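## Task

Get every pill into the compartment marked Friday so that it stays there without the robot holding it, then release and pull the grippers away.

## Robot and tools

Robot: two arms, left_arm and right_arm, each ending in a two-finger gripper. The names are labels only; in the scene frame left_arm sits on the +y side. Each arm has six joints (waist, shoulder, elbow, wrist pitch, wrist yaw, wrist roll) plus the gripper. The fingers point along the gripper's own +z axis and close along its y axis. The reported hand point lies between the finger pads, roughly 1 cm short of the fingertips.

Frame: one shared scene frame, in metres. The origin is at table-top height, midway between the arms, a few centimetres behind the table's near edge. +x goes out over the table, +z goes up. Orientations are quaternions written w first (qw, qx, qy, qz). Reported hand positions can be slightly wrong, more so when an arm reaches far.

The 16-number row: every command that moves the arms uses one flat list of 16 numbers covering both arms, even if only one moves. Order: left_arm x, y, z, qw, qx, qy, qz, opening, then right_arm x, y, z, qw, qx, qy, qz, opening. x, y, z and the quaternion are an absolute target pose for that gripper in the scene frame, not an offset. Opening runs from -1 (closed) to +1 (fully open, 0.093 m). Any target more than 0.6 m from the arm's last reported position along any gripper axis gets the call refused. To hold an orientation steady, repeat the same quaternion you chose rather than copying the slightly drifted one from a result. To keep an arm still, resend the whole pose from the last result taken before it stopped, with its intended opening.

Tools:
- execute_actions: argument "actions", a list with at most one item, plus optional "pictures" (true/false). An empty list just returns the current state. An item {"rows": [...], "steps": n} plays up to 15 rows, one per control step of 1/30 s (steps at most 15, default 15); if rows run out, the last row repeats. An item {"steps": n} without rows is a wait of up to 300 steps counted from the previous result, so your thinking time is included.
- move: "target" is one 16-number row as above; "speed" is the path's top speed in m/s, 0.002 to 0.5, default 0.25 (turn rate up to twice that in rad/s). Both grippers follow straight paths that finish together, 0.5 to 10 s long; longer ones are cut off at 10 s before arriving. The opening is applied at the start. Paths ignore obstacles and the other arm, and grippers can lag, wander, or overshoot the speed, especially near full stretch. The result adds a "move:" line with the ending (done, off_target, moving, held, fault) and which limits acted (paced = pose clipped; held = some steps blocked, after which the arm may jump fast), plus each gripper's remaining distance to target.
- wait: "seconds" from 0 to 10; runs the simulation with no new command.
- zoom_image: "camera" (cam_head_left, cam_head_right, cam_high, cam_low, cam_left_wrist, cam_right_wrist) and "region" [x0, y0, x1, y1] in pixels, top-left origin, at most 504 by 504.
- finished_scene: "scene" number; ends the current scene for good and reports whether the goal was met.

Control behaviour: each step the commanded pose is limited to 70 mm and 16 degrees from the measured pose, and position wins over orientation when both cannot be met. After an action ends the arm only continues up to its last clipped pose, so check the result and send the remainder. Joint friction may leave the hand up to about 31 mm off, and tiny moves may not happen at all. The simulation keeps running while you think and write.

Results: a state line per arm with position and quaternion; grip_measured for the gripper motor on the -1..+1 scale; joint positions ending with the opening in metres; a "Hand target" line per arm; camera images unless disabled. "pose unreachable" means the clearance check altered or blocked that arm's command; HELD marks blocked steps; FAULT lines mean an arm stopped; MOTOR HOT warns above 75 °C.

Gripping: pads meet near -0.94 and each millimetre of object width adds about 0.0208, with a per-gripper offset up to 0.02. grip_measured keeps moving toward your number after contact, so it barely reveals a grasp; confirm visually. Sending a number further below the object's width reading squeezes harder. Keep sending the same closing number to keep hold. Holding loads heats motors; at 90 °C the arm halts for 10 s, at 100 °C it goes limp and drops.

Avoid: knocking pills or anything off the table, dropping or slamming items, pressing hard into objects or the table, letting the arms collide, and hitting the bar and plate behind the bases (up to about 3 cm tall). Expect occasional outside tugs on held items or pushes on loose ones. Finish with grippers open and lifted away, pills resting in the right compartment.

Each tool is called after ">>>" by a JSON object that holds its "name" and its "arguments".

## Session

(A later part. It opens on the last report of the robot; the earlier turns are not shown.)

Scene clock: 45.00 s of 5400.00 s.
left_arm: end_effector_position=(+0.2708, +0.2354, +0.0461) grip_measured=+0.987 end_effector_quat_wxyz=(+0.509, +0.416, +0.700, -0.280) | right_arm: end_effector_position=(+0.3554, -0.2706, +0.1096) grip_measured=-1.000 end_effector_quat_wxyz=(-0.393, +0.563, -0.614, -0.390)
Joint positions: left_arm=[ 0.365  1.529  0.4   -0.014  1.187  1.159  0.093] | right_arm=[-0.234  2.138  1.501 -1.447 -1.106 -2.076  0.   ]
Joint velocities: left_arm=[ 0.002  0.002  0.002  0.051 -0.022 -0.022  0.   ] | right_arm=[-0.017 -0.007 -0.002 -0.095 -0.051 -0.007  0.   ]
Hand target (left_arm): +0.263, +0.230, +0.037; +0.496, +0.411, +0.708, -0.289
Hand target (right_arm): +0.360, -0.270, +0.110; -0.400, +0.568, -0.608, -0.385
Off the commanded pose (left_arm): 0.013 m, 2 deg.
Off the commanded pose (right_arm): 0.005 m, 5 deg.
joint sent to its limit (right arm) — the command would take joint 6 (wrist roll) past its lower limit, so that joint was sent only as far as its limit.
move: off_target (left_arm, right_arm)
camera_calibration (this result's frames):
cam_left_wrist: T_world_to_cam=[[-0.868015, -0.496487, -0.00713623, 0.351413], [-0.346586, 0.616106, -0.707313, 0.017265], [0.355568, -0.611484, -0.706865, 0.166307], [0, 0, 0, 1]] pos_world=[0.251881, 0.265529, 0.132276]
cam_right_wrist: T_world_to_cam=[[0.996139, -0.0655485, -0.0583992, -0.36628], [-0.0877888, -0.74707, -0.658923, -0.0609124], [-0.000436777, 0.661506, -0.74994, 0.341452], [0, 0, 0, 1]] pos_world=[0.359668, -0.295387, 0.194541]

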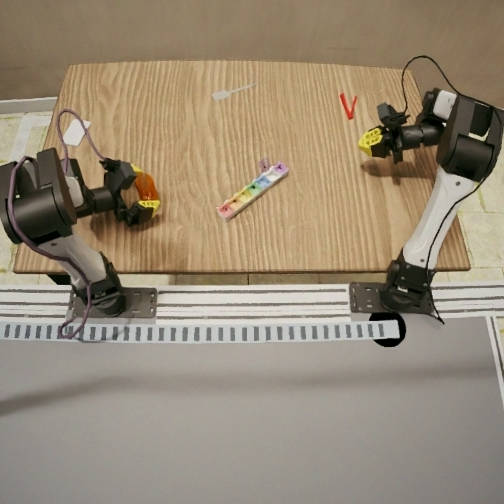

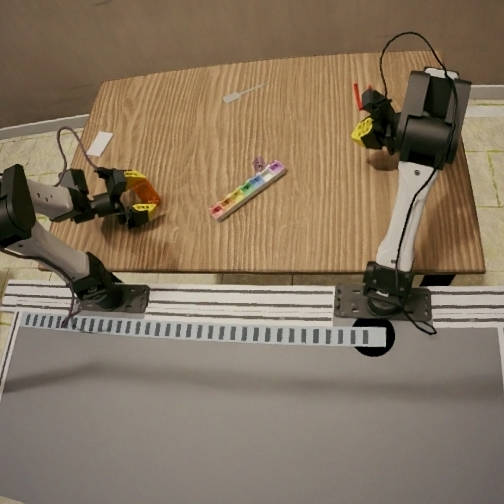

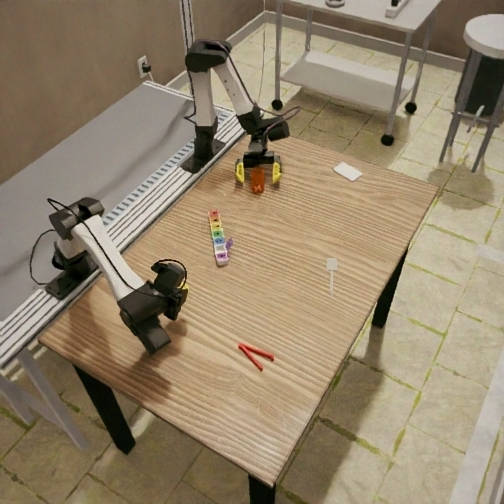

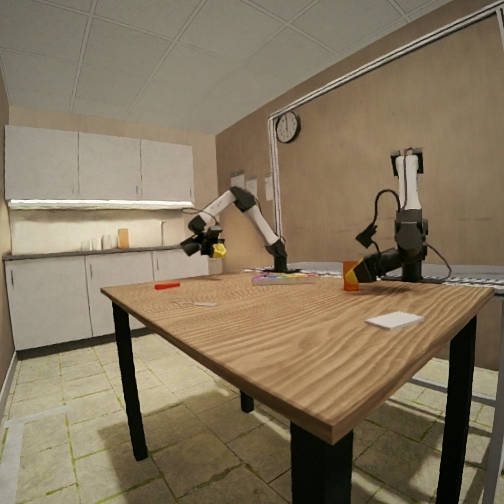

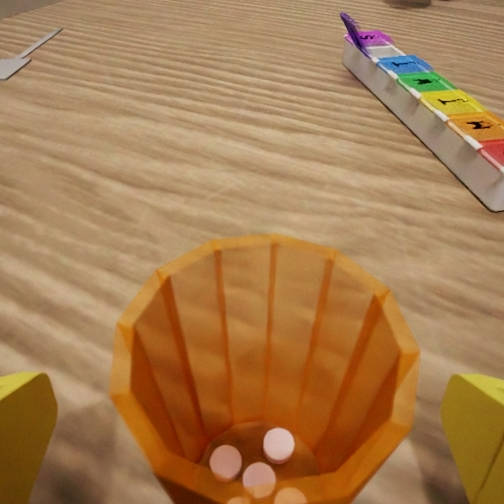

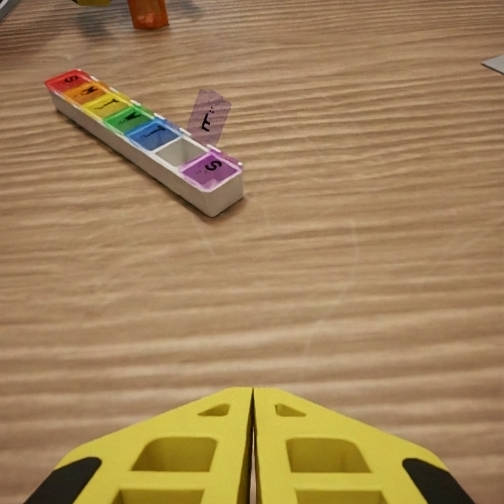

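>>> {"name": "execute_actions", "arguments": {"actions": [{"rows":[[0.264,0.23,0.04,0.497,0.41,0.709,-0.287,-0.35, 0.355,-0.27,0.11,0.393,-0.563,0.614,0.39,-1]]}], "pictures": false}}

>>> {"name": "move", "arguments": {"target": [0.28,0.12,0.14,0.497,0.41,0.709,-0.287,-0.35, 0.355,-0.27,0.11,0.393,-0.563,0.614,0.39,-1], "speed": 0.15}}

>>> {"name": "move", "arguments": {"target": [0.292,-0.093,0.075,0.018,-0.26,0.92,-0.29,-0.35, 0.355,-0.27,0.11,0.393,-0.563,0.614,0.39,-1], "speed": 0.2}}

Scene clock: 46.33 s of 5400.00 s.
left_arm: end_effector_position=(+0.2717, +0.2359, +0.0462) grip_measured=-0.289 end_effector_quat_wxyz=(+0.508, +0.411, +0.703, -0.281) | right_arm: end_effector_position=(+0.3554, -0.2706, +0.1096) grip_measured=-1.000 end_effector_quat_wxyz=(-0.393, +0.563, -0.614, -0.390)
Joint positions: left_arm=[ 0.365  1.529  0.4   -0.007  1.185  1.141  0.031] | right_arm=[-0.234  2.138  1.501 -1.447 -1.106 -2.076  0.   ]
Joint velocities: left_arm=[-0.007  0.002  0.022 -0.022 -0.022 -0.051  0.   ] | right_arm=[-0.007  0.002 -0.002 -0.007  0.081  0.051  0.   ]
Hand target (left_arm): +0.264, +0.230, +0.040; +0.497, +0.410, +0.709, -0.287
Hand target (right_arm): +0.355, -0.270, +0.110; -0.393, +0.563, -0.614, -0.390
Off the commanded pose (left_arm): 0.011 m, 2 deg.
Off the commanded pose (right_arm): 0.001 m, 0 deg.
Steps of this call (steps 1 to 25: nothing new was sent; steps 26 to 40: all 15 steps of this action). Readings (end_effector_position):
26: left_arm (+0.2715, +0.2357, +0.0464) | right_arm (+0.3554, -0.2706, +0.1096)
27: left_arm (+0.2715, +0.2358, +0.0463) | right_arm (+0.3554, -0.2706, +0.1096)
29: left_arm (+0.2716, +0.2358, +0.0462) | right_arm (+0.3554, -0.2706, +0.1096)
33: left_arm (+0.2716, +0.2359, +0.0462) | right_arm (+0.3554, -0.2706, +0.1096)
40: the state above

Scene clock: 48.20 s of 5400.00 s.
left_arm: end_effector_position=(+0.2783, +0.1231, +0.1336) grip_measured=-0.289 end_effector_quat_wxyz=(+0.490, +0.412, +0.711, -0.291) | right_arm: end_effector_position=(+0.3554, -0.2706, +0.1096) grip_measured=-1.000 end_effector_quat_wxyz=(-0.393, +0.563, -0.614, -0.390)
Joint positions: left_arm=[-0.214  1.149  0.443  0.171  0.773  0.393  0.031] | right_arm=[-0.234  2.138  1.501 -1.447 -1.106 -2.076  0.   ]
Joint velocities: left_arm=[-0.017 -0.007 -0.012 -0.022 -0.051 -0.007 -0.001] | right_arm=[-0.007 -0.007 -0.007  0.051 -0.081 -0.022  0.   ]
Hand target (left_arm): +0.280, +0.120, +0.139; +0.494, +0.412, +0.709, -0.290
Hand target (right_arm): +0.355, -0.270, +0.110; -0.393, +0.563, -0.614, -0.390
Off the commanded pose (left_arm): 0.007 m, 1 deg.
Off the commanded pose (right_arm): 0.001 m, 0 deg.
move: done
camera_calibration (this result's frames):
cam_left_wrist: T_world_to_cam=[[-0.871147, -0.4898, 0.0346114, 0.297351], [-0.37598, 0.620048, -0.688607, 0.156075], [0.315819, -0.612891, -0.724308, 0.170332], [0, 0, 0, 1]] pos_world=[0.263924, 0.153264, 0.220556]
cam_right_wrist: T_world_to_cam=[[0.996139, -0.0655485, -0.0583992, -0.36628], [-0.0877888, -0.74707, -0.658923, -0.0609124], [-0.000436777, 0.661506, -0.74994, 0.341452], [0, 0, 0, 1]] pos_world=[0.359668, -0.295387, 0.194541]

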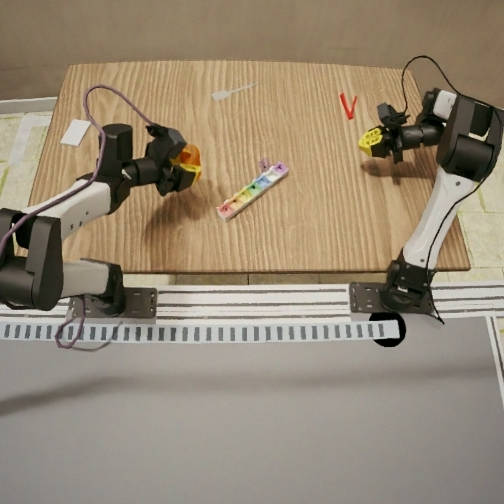

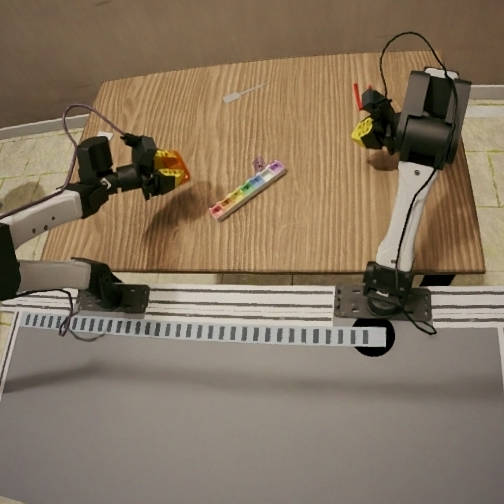

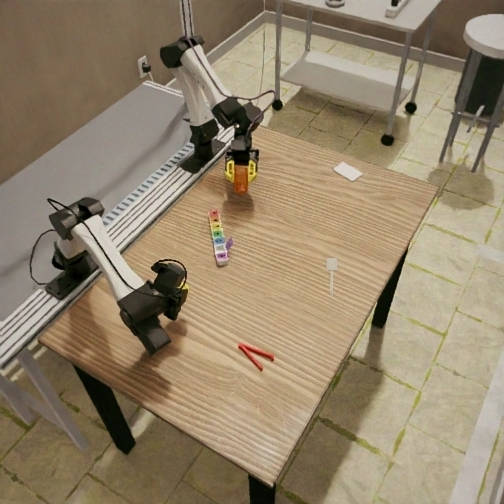

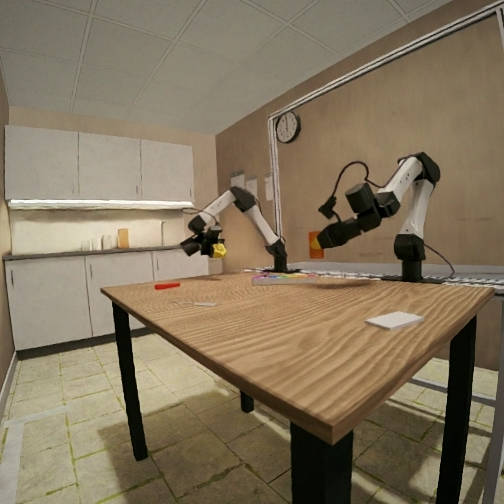

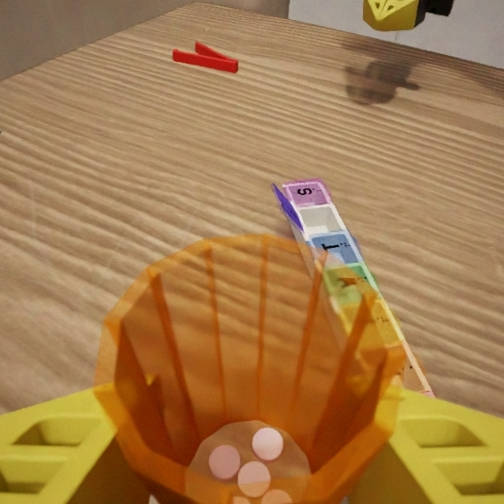

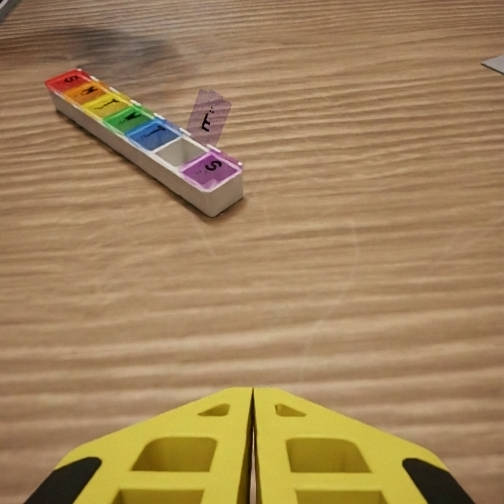

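Scene clock: 53.13 s of 5400.00 s.
left_arm: end_effector_position=(+0.3026, -0.0885, +0.0840) grip_measured=-0.290 end_effector_quat_wxyz=(+0.027, -0.261, +0.916, -0.304) | right_arm: end_effector_position=(+0.3554, -0.2706, +0.1096) grip_measured=-1.000 end_effector_quat_wxyz=(-0.393, +0.563, -0.614, -0.390)
Joint positions: left_arm=[-0.857  1.945  1.423 -0.474  0.191 -1.461  0.031] | right_arm=[-0.234  2.138  1.501 -1.447 -1.106 -2.076  0.   ]
Joint velocities: left_arm=[-0.027 -0.022 -0.012  0.051  0.022 -0.066  0.   ] | right_arm=[-0.017 -0.027 -0.002  0.007 -0.007 -0.037  0.   ]
Hand target (left_arm): +0.295, -0.093, +0.076; +0.011, -0.262, +0.920, -0.293
Hand target (right_arm): +0.355, -0.270, +0.110; -0.393, +0.563, -0.614, -0.390
Off the commanded pose (left_arm): 0.015 m, 2 deg.
Off the commanded pose (right_arm): 0.001 m, 0 deg.
move: off_target (left_arm)
camera_calibration (this result's frames):
cam_left_wrist: T_world_to_cam=[[0.479629, -0.662412, 0.57547, -0.252924], [-0.858281, -0.21775, 0.464692, 0.237268], [-0.182509, -0.716795, -0.672975, 0.134366], [0, 0, 0, 1]] pos_world=[0.349475, -0.0195618, 0.125719]
cam_right_wrist: T_world_to_cam=[[0.996139, -0.0655485, -0.0583992, -0.36628], [-0.0877888, -0.74707, -0.658923, -0.0609124], [-0.000436777, 0.661506, -0.74994, 0.341452], [0, 0, 0, 1]] pos_world=[0.359668, -0.295387, 0.194541]

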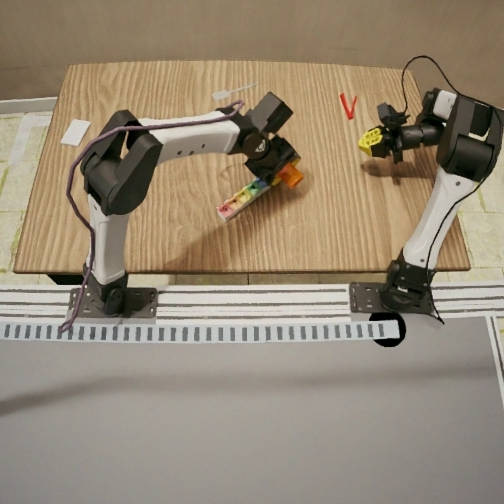

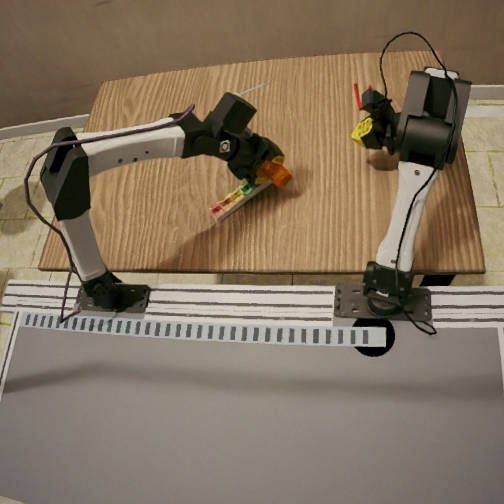

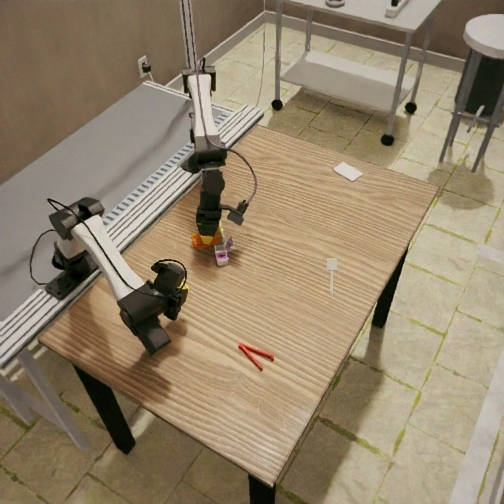

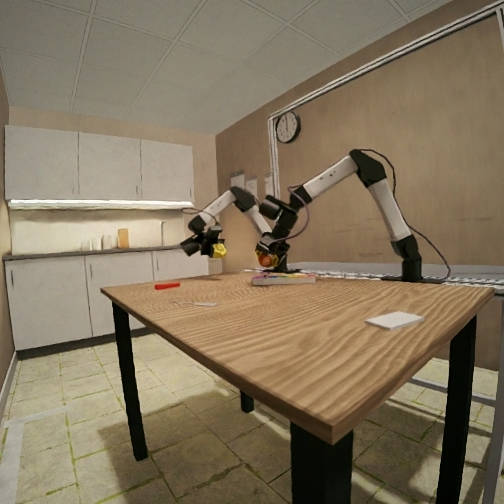

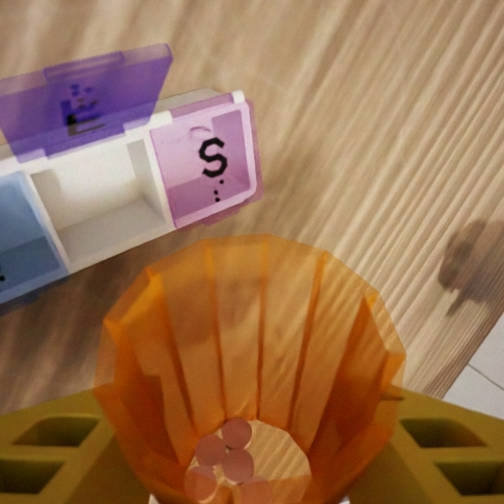

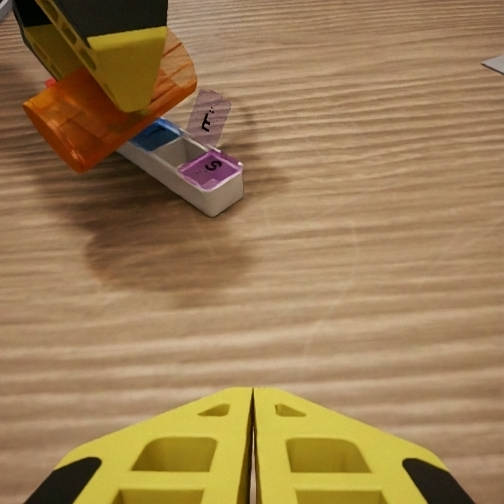

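>>> {"name": "move", "arguments": {"target": [0.292,-0.089,0.054,-0.057,-0.279,0.901,-0.324,-0.35, 0.355,-0.27,0.11,0.393,-0.563,0.614,0.39,-1], "speed": 0.04}}

Scene clock: 56.10 s of 5400.00 s.
left_arm: end_effector_position=(+0.2939, -0.0943, +0.0717) grip_measured=-0.290 end_effector_quat_wxyz=(-0.043, -0.268, +0.902, -0.337) | right_arm: end_effector_position=(+0.3554, -0.2706, +0.1096) grip_measured=-1.000 end_effector_quat_wxyz=(-0.393, +0.563, -0.614, -0.390)
Joint positions: left_arm=[-0.824  1.962  1.363 -0.383  0.351 -1.503  0.031] | right_arm=[-0.234  2.138  1.501 -1.447 -1.106 -2.076  0.   ]
Joint velocities: left_arm=[ 0.002 -0.002 -0.002 -0.007  0.022 -0.037  0.001] | right_arm=[-0.002  0.007  0.012 -0.037  0.037  0.022  0.   ]
Hand target (left_arm): +0.292, -0.089, +0.055; -0.057, -0.280, +0.902, -0.325
Hand target (right_arm): +0.355, -0.270, +0.110; -0.393, +0.563, -0.614, -0.390
Off the commanded pose (left_arm): 0.019 m, 3 deg.
Off the commanded pose (right_arm): 0.001 m, 0 deg.
move: off_target (left_arm)
camera_calibration (this result's frames):
cam_left_wrist: T_world_to_cam=[[0.529862, -0.612894, 0.586181, -0.256345], [-0.80353, -0.141723, 0.578147, 0.21718], [-0.271267, -0.777352, -0.567572, 0.133182], [0, 0, 0, 1]] pos_world=[0.346465, -0.0228032, 0.100293]
cam_right_wrist: T_world_to_cam=[[0.996139, -0.0655485, -0.0583992, -0.36628], [-0.0877888, -0.74707, -0.658923, -0.0609124], [-0.000436777, 0.661506, -0.74994, 0.341452], [0, 0, 0, 1]] pos_world=[0.359668, -0.295387, 0.194541]

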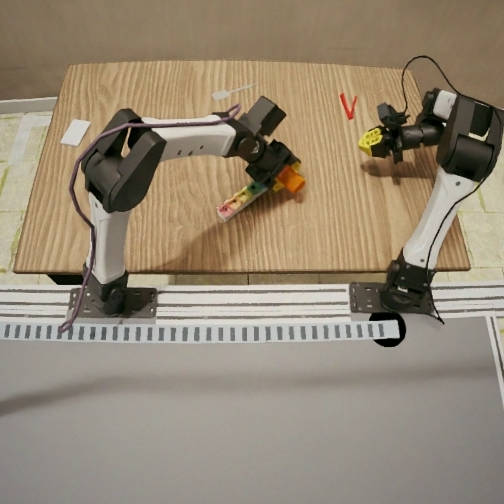

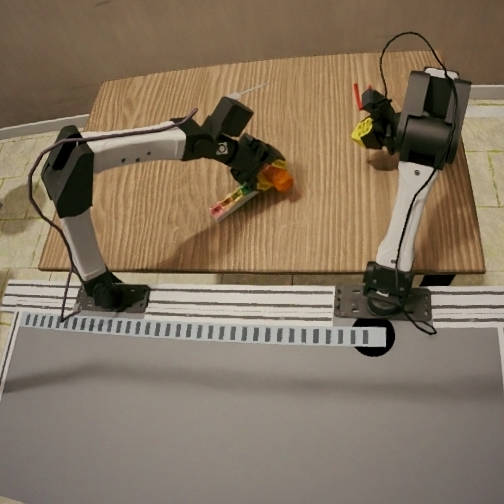

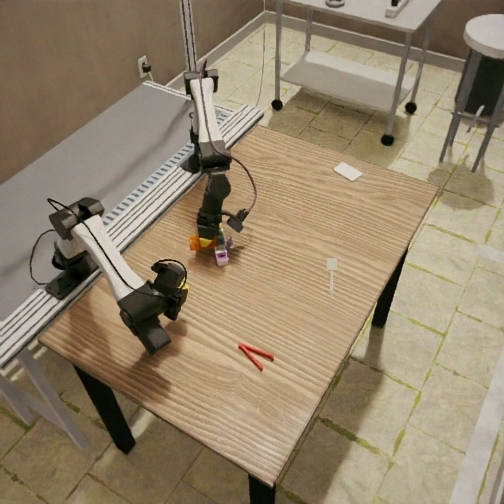

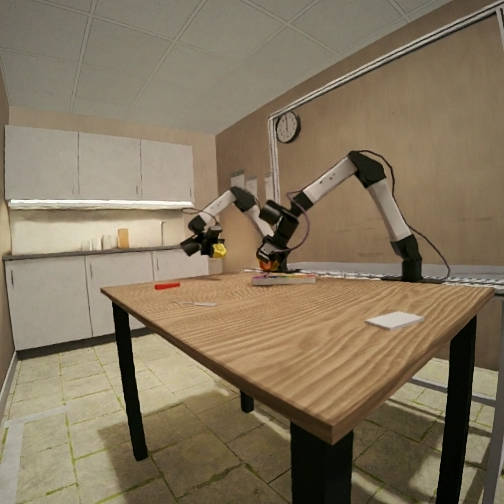

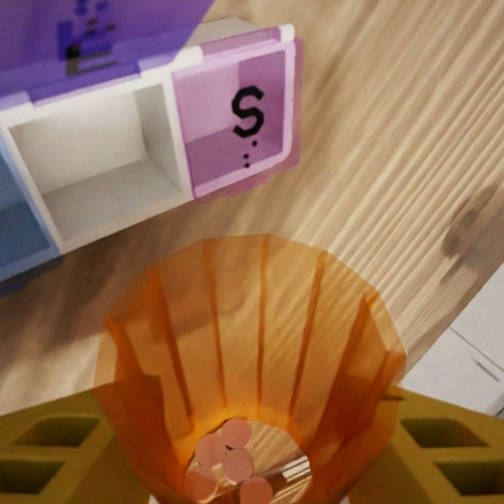

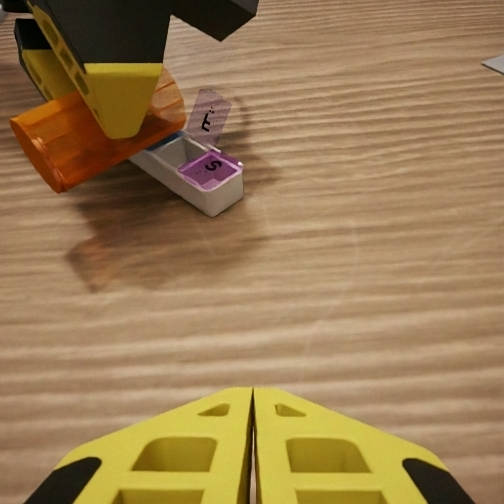

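Advance and lower before tilting further.

>>> {"name": "move", "arguments": {"target": [0.299,-0.08,0.046,-0.095,-0.288,0.89,-0.34,-0.35, 0.355,-0.27,0.11,0.393,-0.563,0.614,0.39,-1], "speed": 0.02}}

Scene clock: 59.50 s of 5400.00 s.
left_arm: end_effector_position=(+0.3035, -0.0878, +0.0680) grip_measured=-0.290 end_effector_quat_wxyz=(-0.078, -0.275, +0.889, -0.358) | right_arm: end_effector_position=(+0.3554, -0.2706, +0.1096) grip_measured=-1.000 end_effector_quat_wxyz=(-0.393, +0.563, -0.614, -0.390)
Joint positions: left_arm=[-0.767  1.98   1.347 -0.344  0.456 -1.503  0.031] | right_arm=[-0.234  2.138  1.501 -1.447 -1.106 -2.076  0.   ]
Joint velocities: left_arm=[-0.002  0.002  0.022  0.007 -0.007  0.022 -0.   ] | right_arm=[-0.007 -0.007 -0.007  0.007  0.022  0.022  0.   ]
Hand target (left_arm): +0.299, -0.080, +0.047; -0.095, -0.288, +0.890, -0.341
Hand target (right_arm): +0.355, -0.270, +0.110; -0.393, +0.563, -0.614, -0.390
Off the commanded pose (left_arm): 0.024 m, 3 deg.
Off the commanded pose (right_arm): 0.001 m, 0 deg.
move: off_target (left_arm)
camera_calibration (this result's frames):
cam_left_wrist: T_world_to_cam=[[0.563256, -0.575773, 0.592645, -0.262645], [-0.768131, -0.100554, 0.632348, 0.217127], [-0.304496, -0.811403, -0.498907, 0.14117], [0, 0, 0, 1]] pos_world=[0.357704, -0.0148447, 0.0887857]
cam_right_wrist: T_world_to_cam=[[0.996139, -0.0655485, -0.0583992, -0.36628], [-0.0877888, -0.74707, -0.658923, -0.0609124], [-0.000436777, 0.661506, -0.74994, 0.341452], [0, 0, 0, 1]] pos_world=[0.359668, -0.295387, 0.194541]

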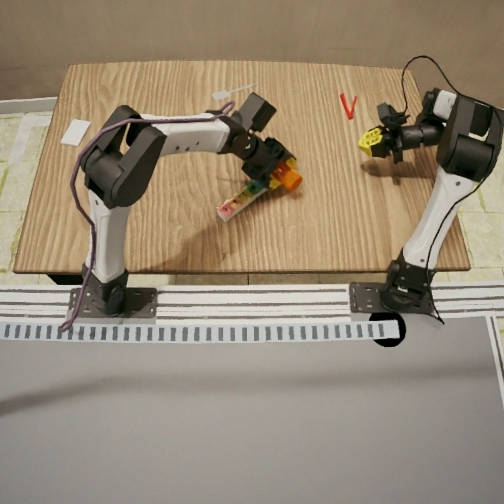

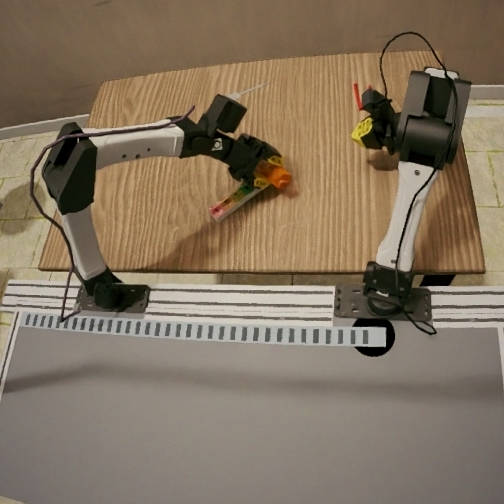

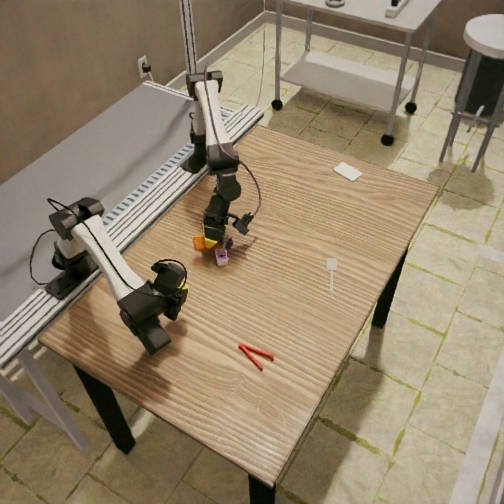

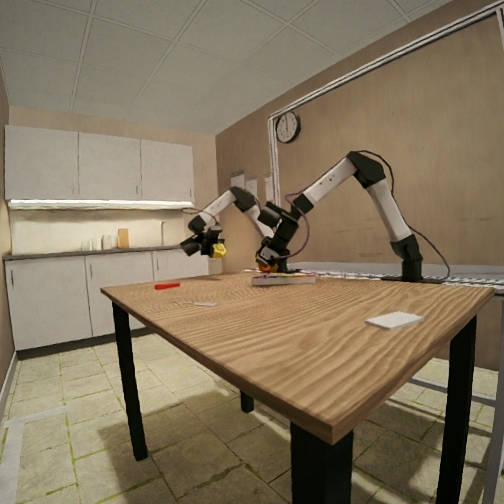

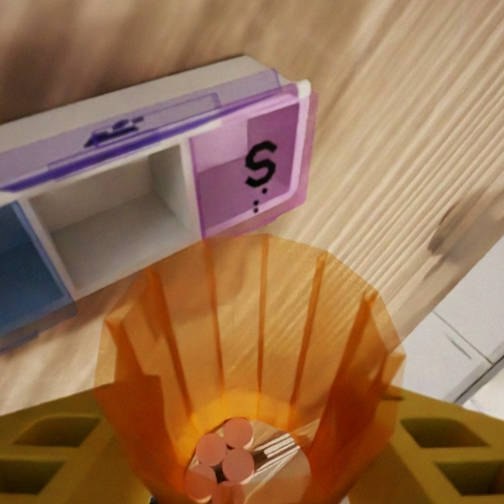

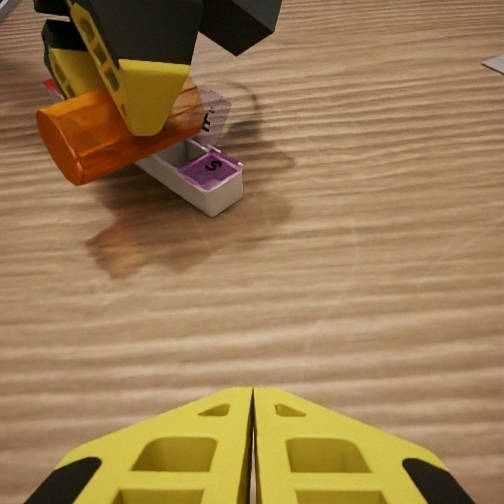

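>>> {"name": "move", "arguments": {"target": [0.299,-0.08,0.052,-0.207,-0.311,0.844,-0.384,-0.35, 0.355,-0.27,0.11,0.393,-0.563,0.614,0.39,-1], "speed": 0.025}}

Scene clock: 65.80 s of 5400.00 s.
left_arm: end_effector_position=(+0.3036, -0.0872, +0.0730) grip_measured=-0.290 end_effector_quat_wxyz=(-0.189, -0.295, +0.846, -0.402) | right_arm: end_effector_position=(+0.3554, -0.2706, +0.1096) grip_measured=-1.000 end_effector_quat_wxyz=(-0.393, +0.563, -0.614, -0.390)
Joint positions: left_arm=[-0.691  2.02   1.333 -0.278  0.716 -1.589  0.031] | right_arm=[-0.234  2.138  1.501 -1.447 -1.106 -2.076  0.   ]
Joint velocities: left_arm=[-0.007 -0.002  0.007 -0.007 -0.066 -0.022  0.   ] | right_arm=[ 0.002 -0.002  0.002  0.022  0.007 -0.007  0.   ]
Hand target (left_arm): +0.299, -0.080, +0.053; -0.206, -0.311, +0.844, -0.385
Hand target (right_arm): +0.355, -0.270, +0.110; -0.393, +0.563, -0.614, -0.390
Off the commanded pose (left_arm): 0.023 m, 3 deg.
Off the commanded pose (right_arm): 0.001 m, 0 deg.
move: off_target (left_arm)
camera_calibration (this result's frames):
cam_left_wrist: T_world_to_cam=[[0.668638, -0.487444, 0.561535, -0.28735], [-0.630733, 0.0281709, 0.775489, 0.173138], [-0.393826, -0.8727, -0.288611, 0.150533], [0, 0, 0, 1]] pos_world=[0.360621, -0.0135741, 0.0705359]
cam_right_wrist: T_world_to_cam=[[0.996139, -0.0655485, -0.0583992, -0.36628], [-0.0877888, -0.74707, -0.658923, -0.0609124], [-0.000436777, 0.661506, -0.74994, 0.341452], [0, 0, 0, 1]] pos_world=[0.359668, -0.295387, 0.194541]

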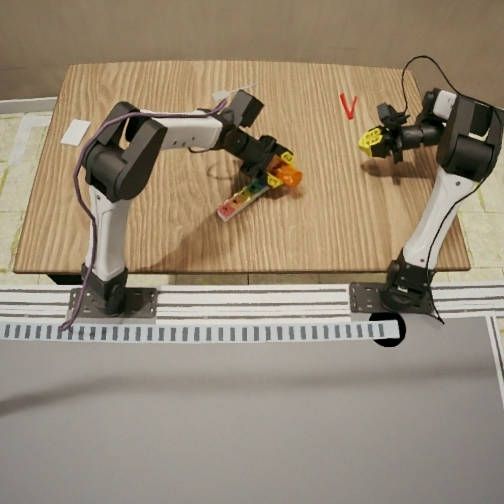

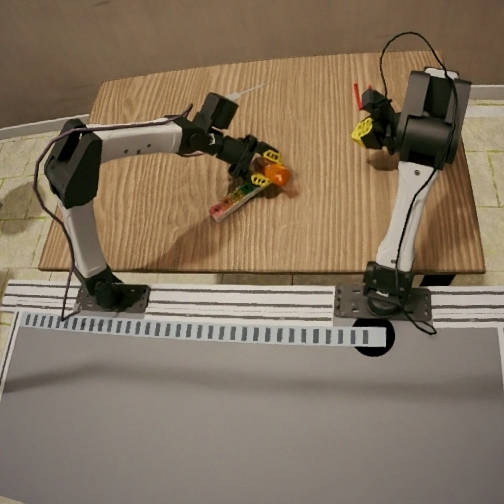

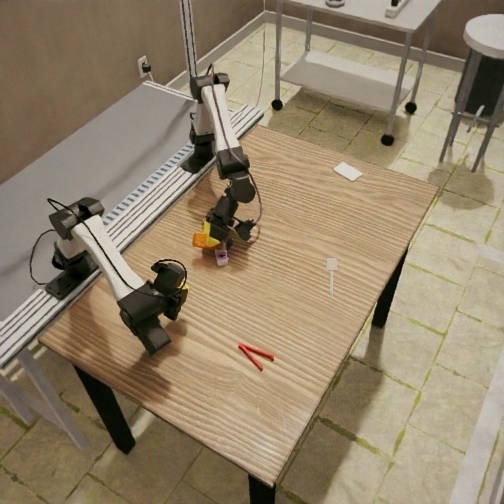

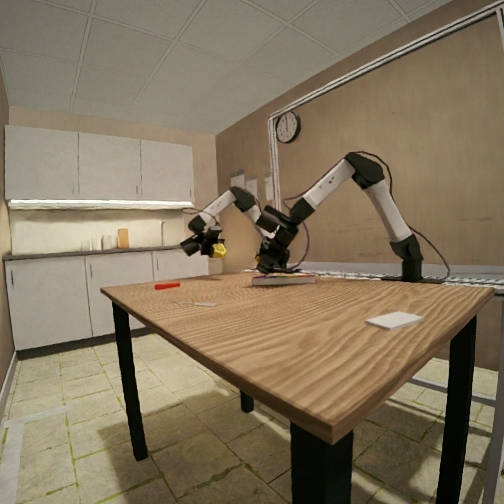

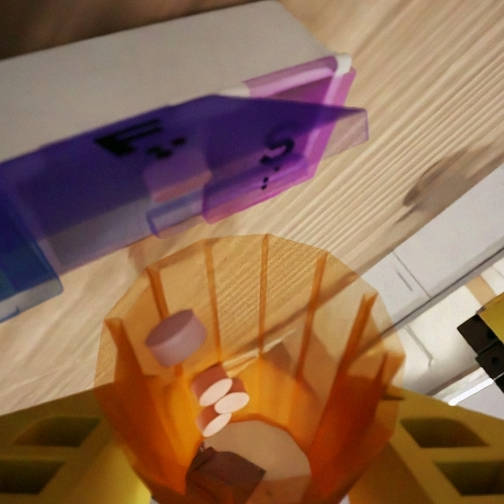

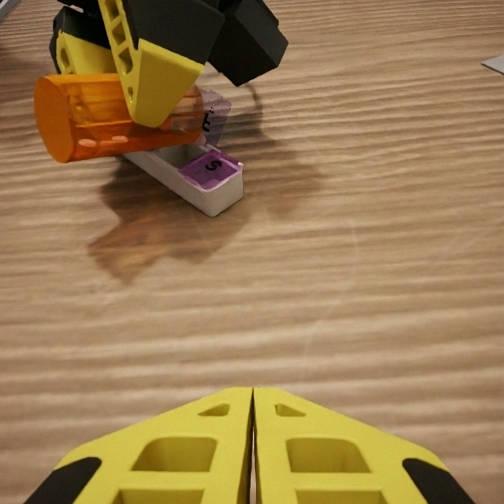

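>>> {"name": "move", "arguments": {"target": [0.3,-0.079,0.048,-0.28,-0.324,0.805,-0.409,-0.35, 0.355,-0.27,0.11,0.393,-0.563,0.614,0.39,-1], "speed": 0.015}}

Scene clock: 74.43 s of 5400.00 s.
left_arm: end_effector_position=(+0.3044, -0.0855, +0.0667) grip_measured=-0.290 end_effector_quat_wxyz=(-0.264, -0.308, +0.809, -0.425) | right_arm: end_effector_position=(+0.3554, -0.2706, +0.1096) grip_measured=-1.000 end_effector_quat_wxyz=(-0.393, +0.563, -0.614, -0.390)
Joint positions: left_arm=[-0.645  2.074  1.306 -0.181  0.884 -1.671  0.031] | right_arm=[-0.234  2.138  1.501 -1.447 -1.106 -2.076  0.   ]
Joint velocities: left_arm=[ 0.012 -0.022 -0.007 -0.022 -0.007  0.037 -0.001] | right_arm=[ 0.002  0.007 -0.002 -0.022 -0.051 -0.037  0.   ]
Hand target (left_arm): +0.300, -0.079, +0.049; -0.280, -0.324, +0.805, -0.410
Hand target (right_arm): +0.355, -0.270, +0.110; -0.393, +0.563, -0.614, -0.390
Off the commanded pose (left_arm): 0.020 m, 3 deg.
Off the commanded pose (right_arm): 0.001 m, 0 deg.
move: off_target (left_arm)
camera_calibration (this result's frames):
cam_left_wrist: T_world_to_cam=[[0.739384, -0.434468, 0.514343, -0.297351], [-0.51806, 0.120802, 0.846771, 0.147302], [-0.430029, -0.892549, -0.135761, 0.149642], [0, 0, 0, 1]] pos_world=[0.360518, -0.0134211, 0.0485254]
cam_right_wrist: T_world_to_cam=[[0.996139, -0.0655485, -0.0583992, -0.36628], [-0.0877888, -0.74707, -0.658923, -0.0609124], [-0.000436777, 0.661506, -0.74994, 0.341452], [0, 0, 0, 1]] pos_world=[0.359668, -0.295387, 0.194541]

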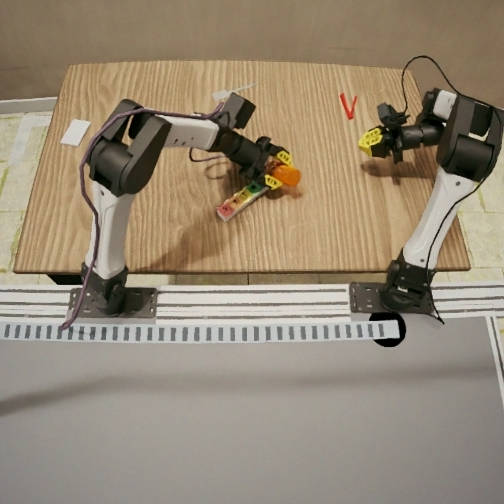

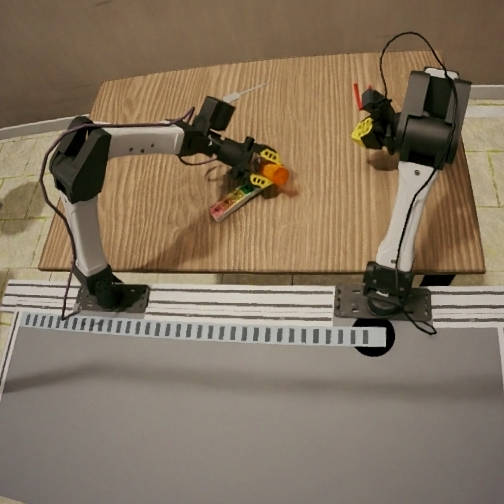

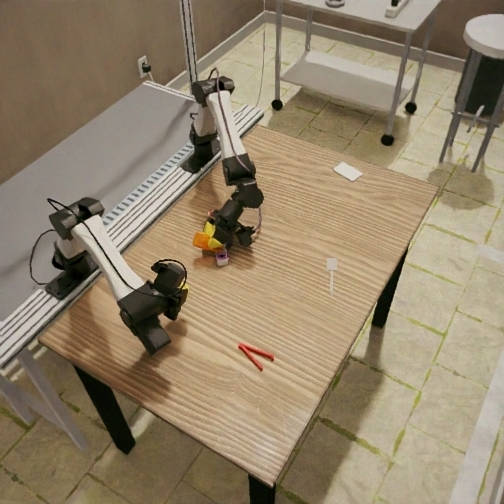

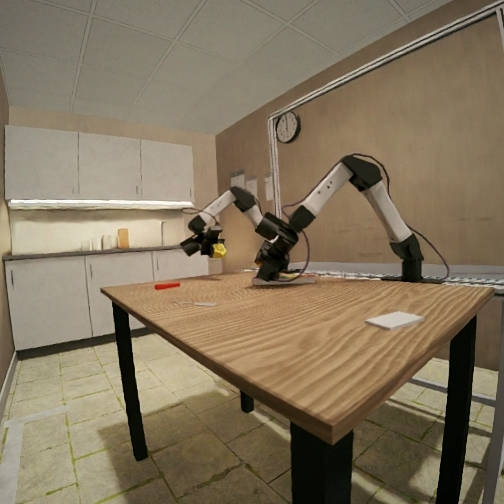

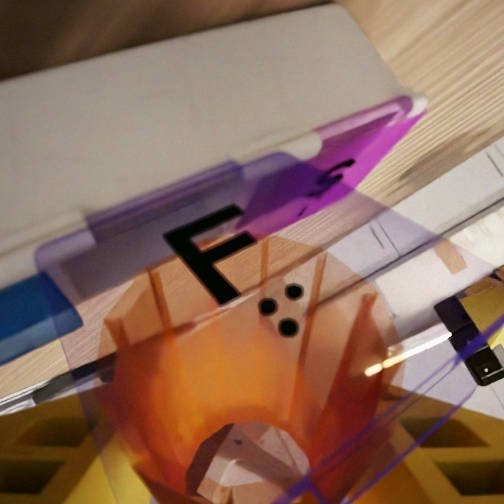

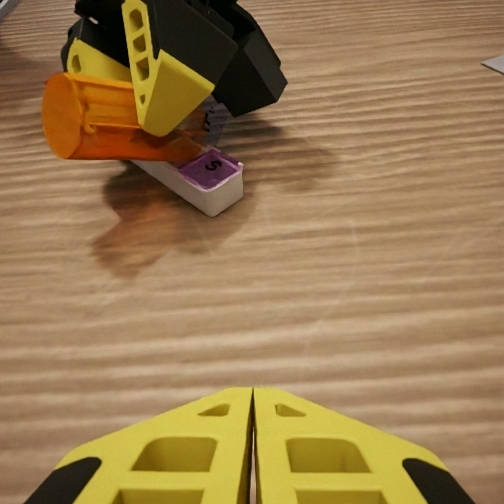

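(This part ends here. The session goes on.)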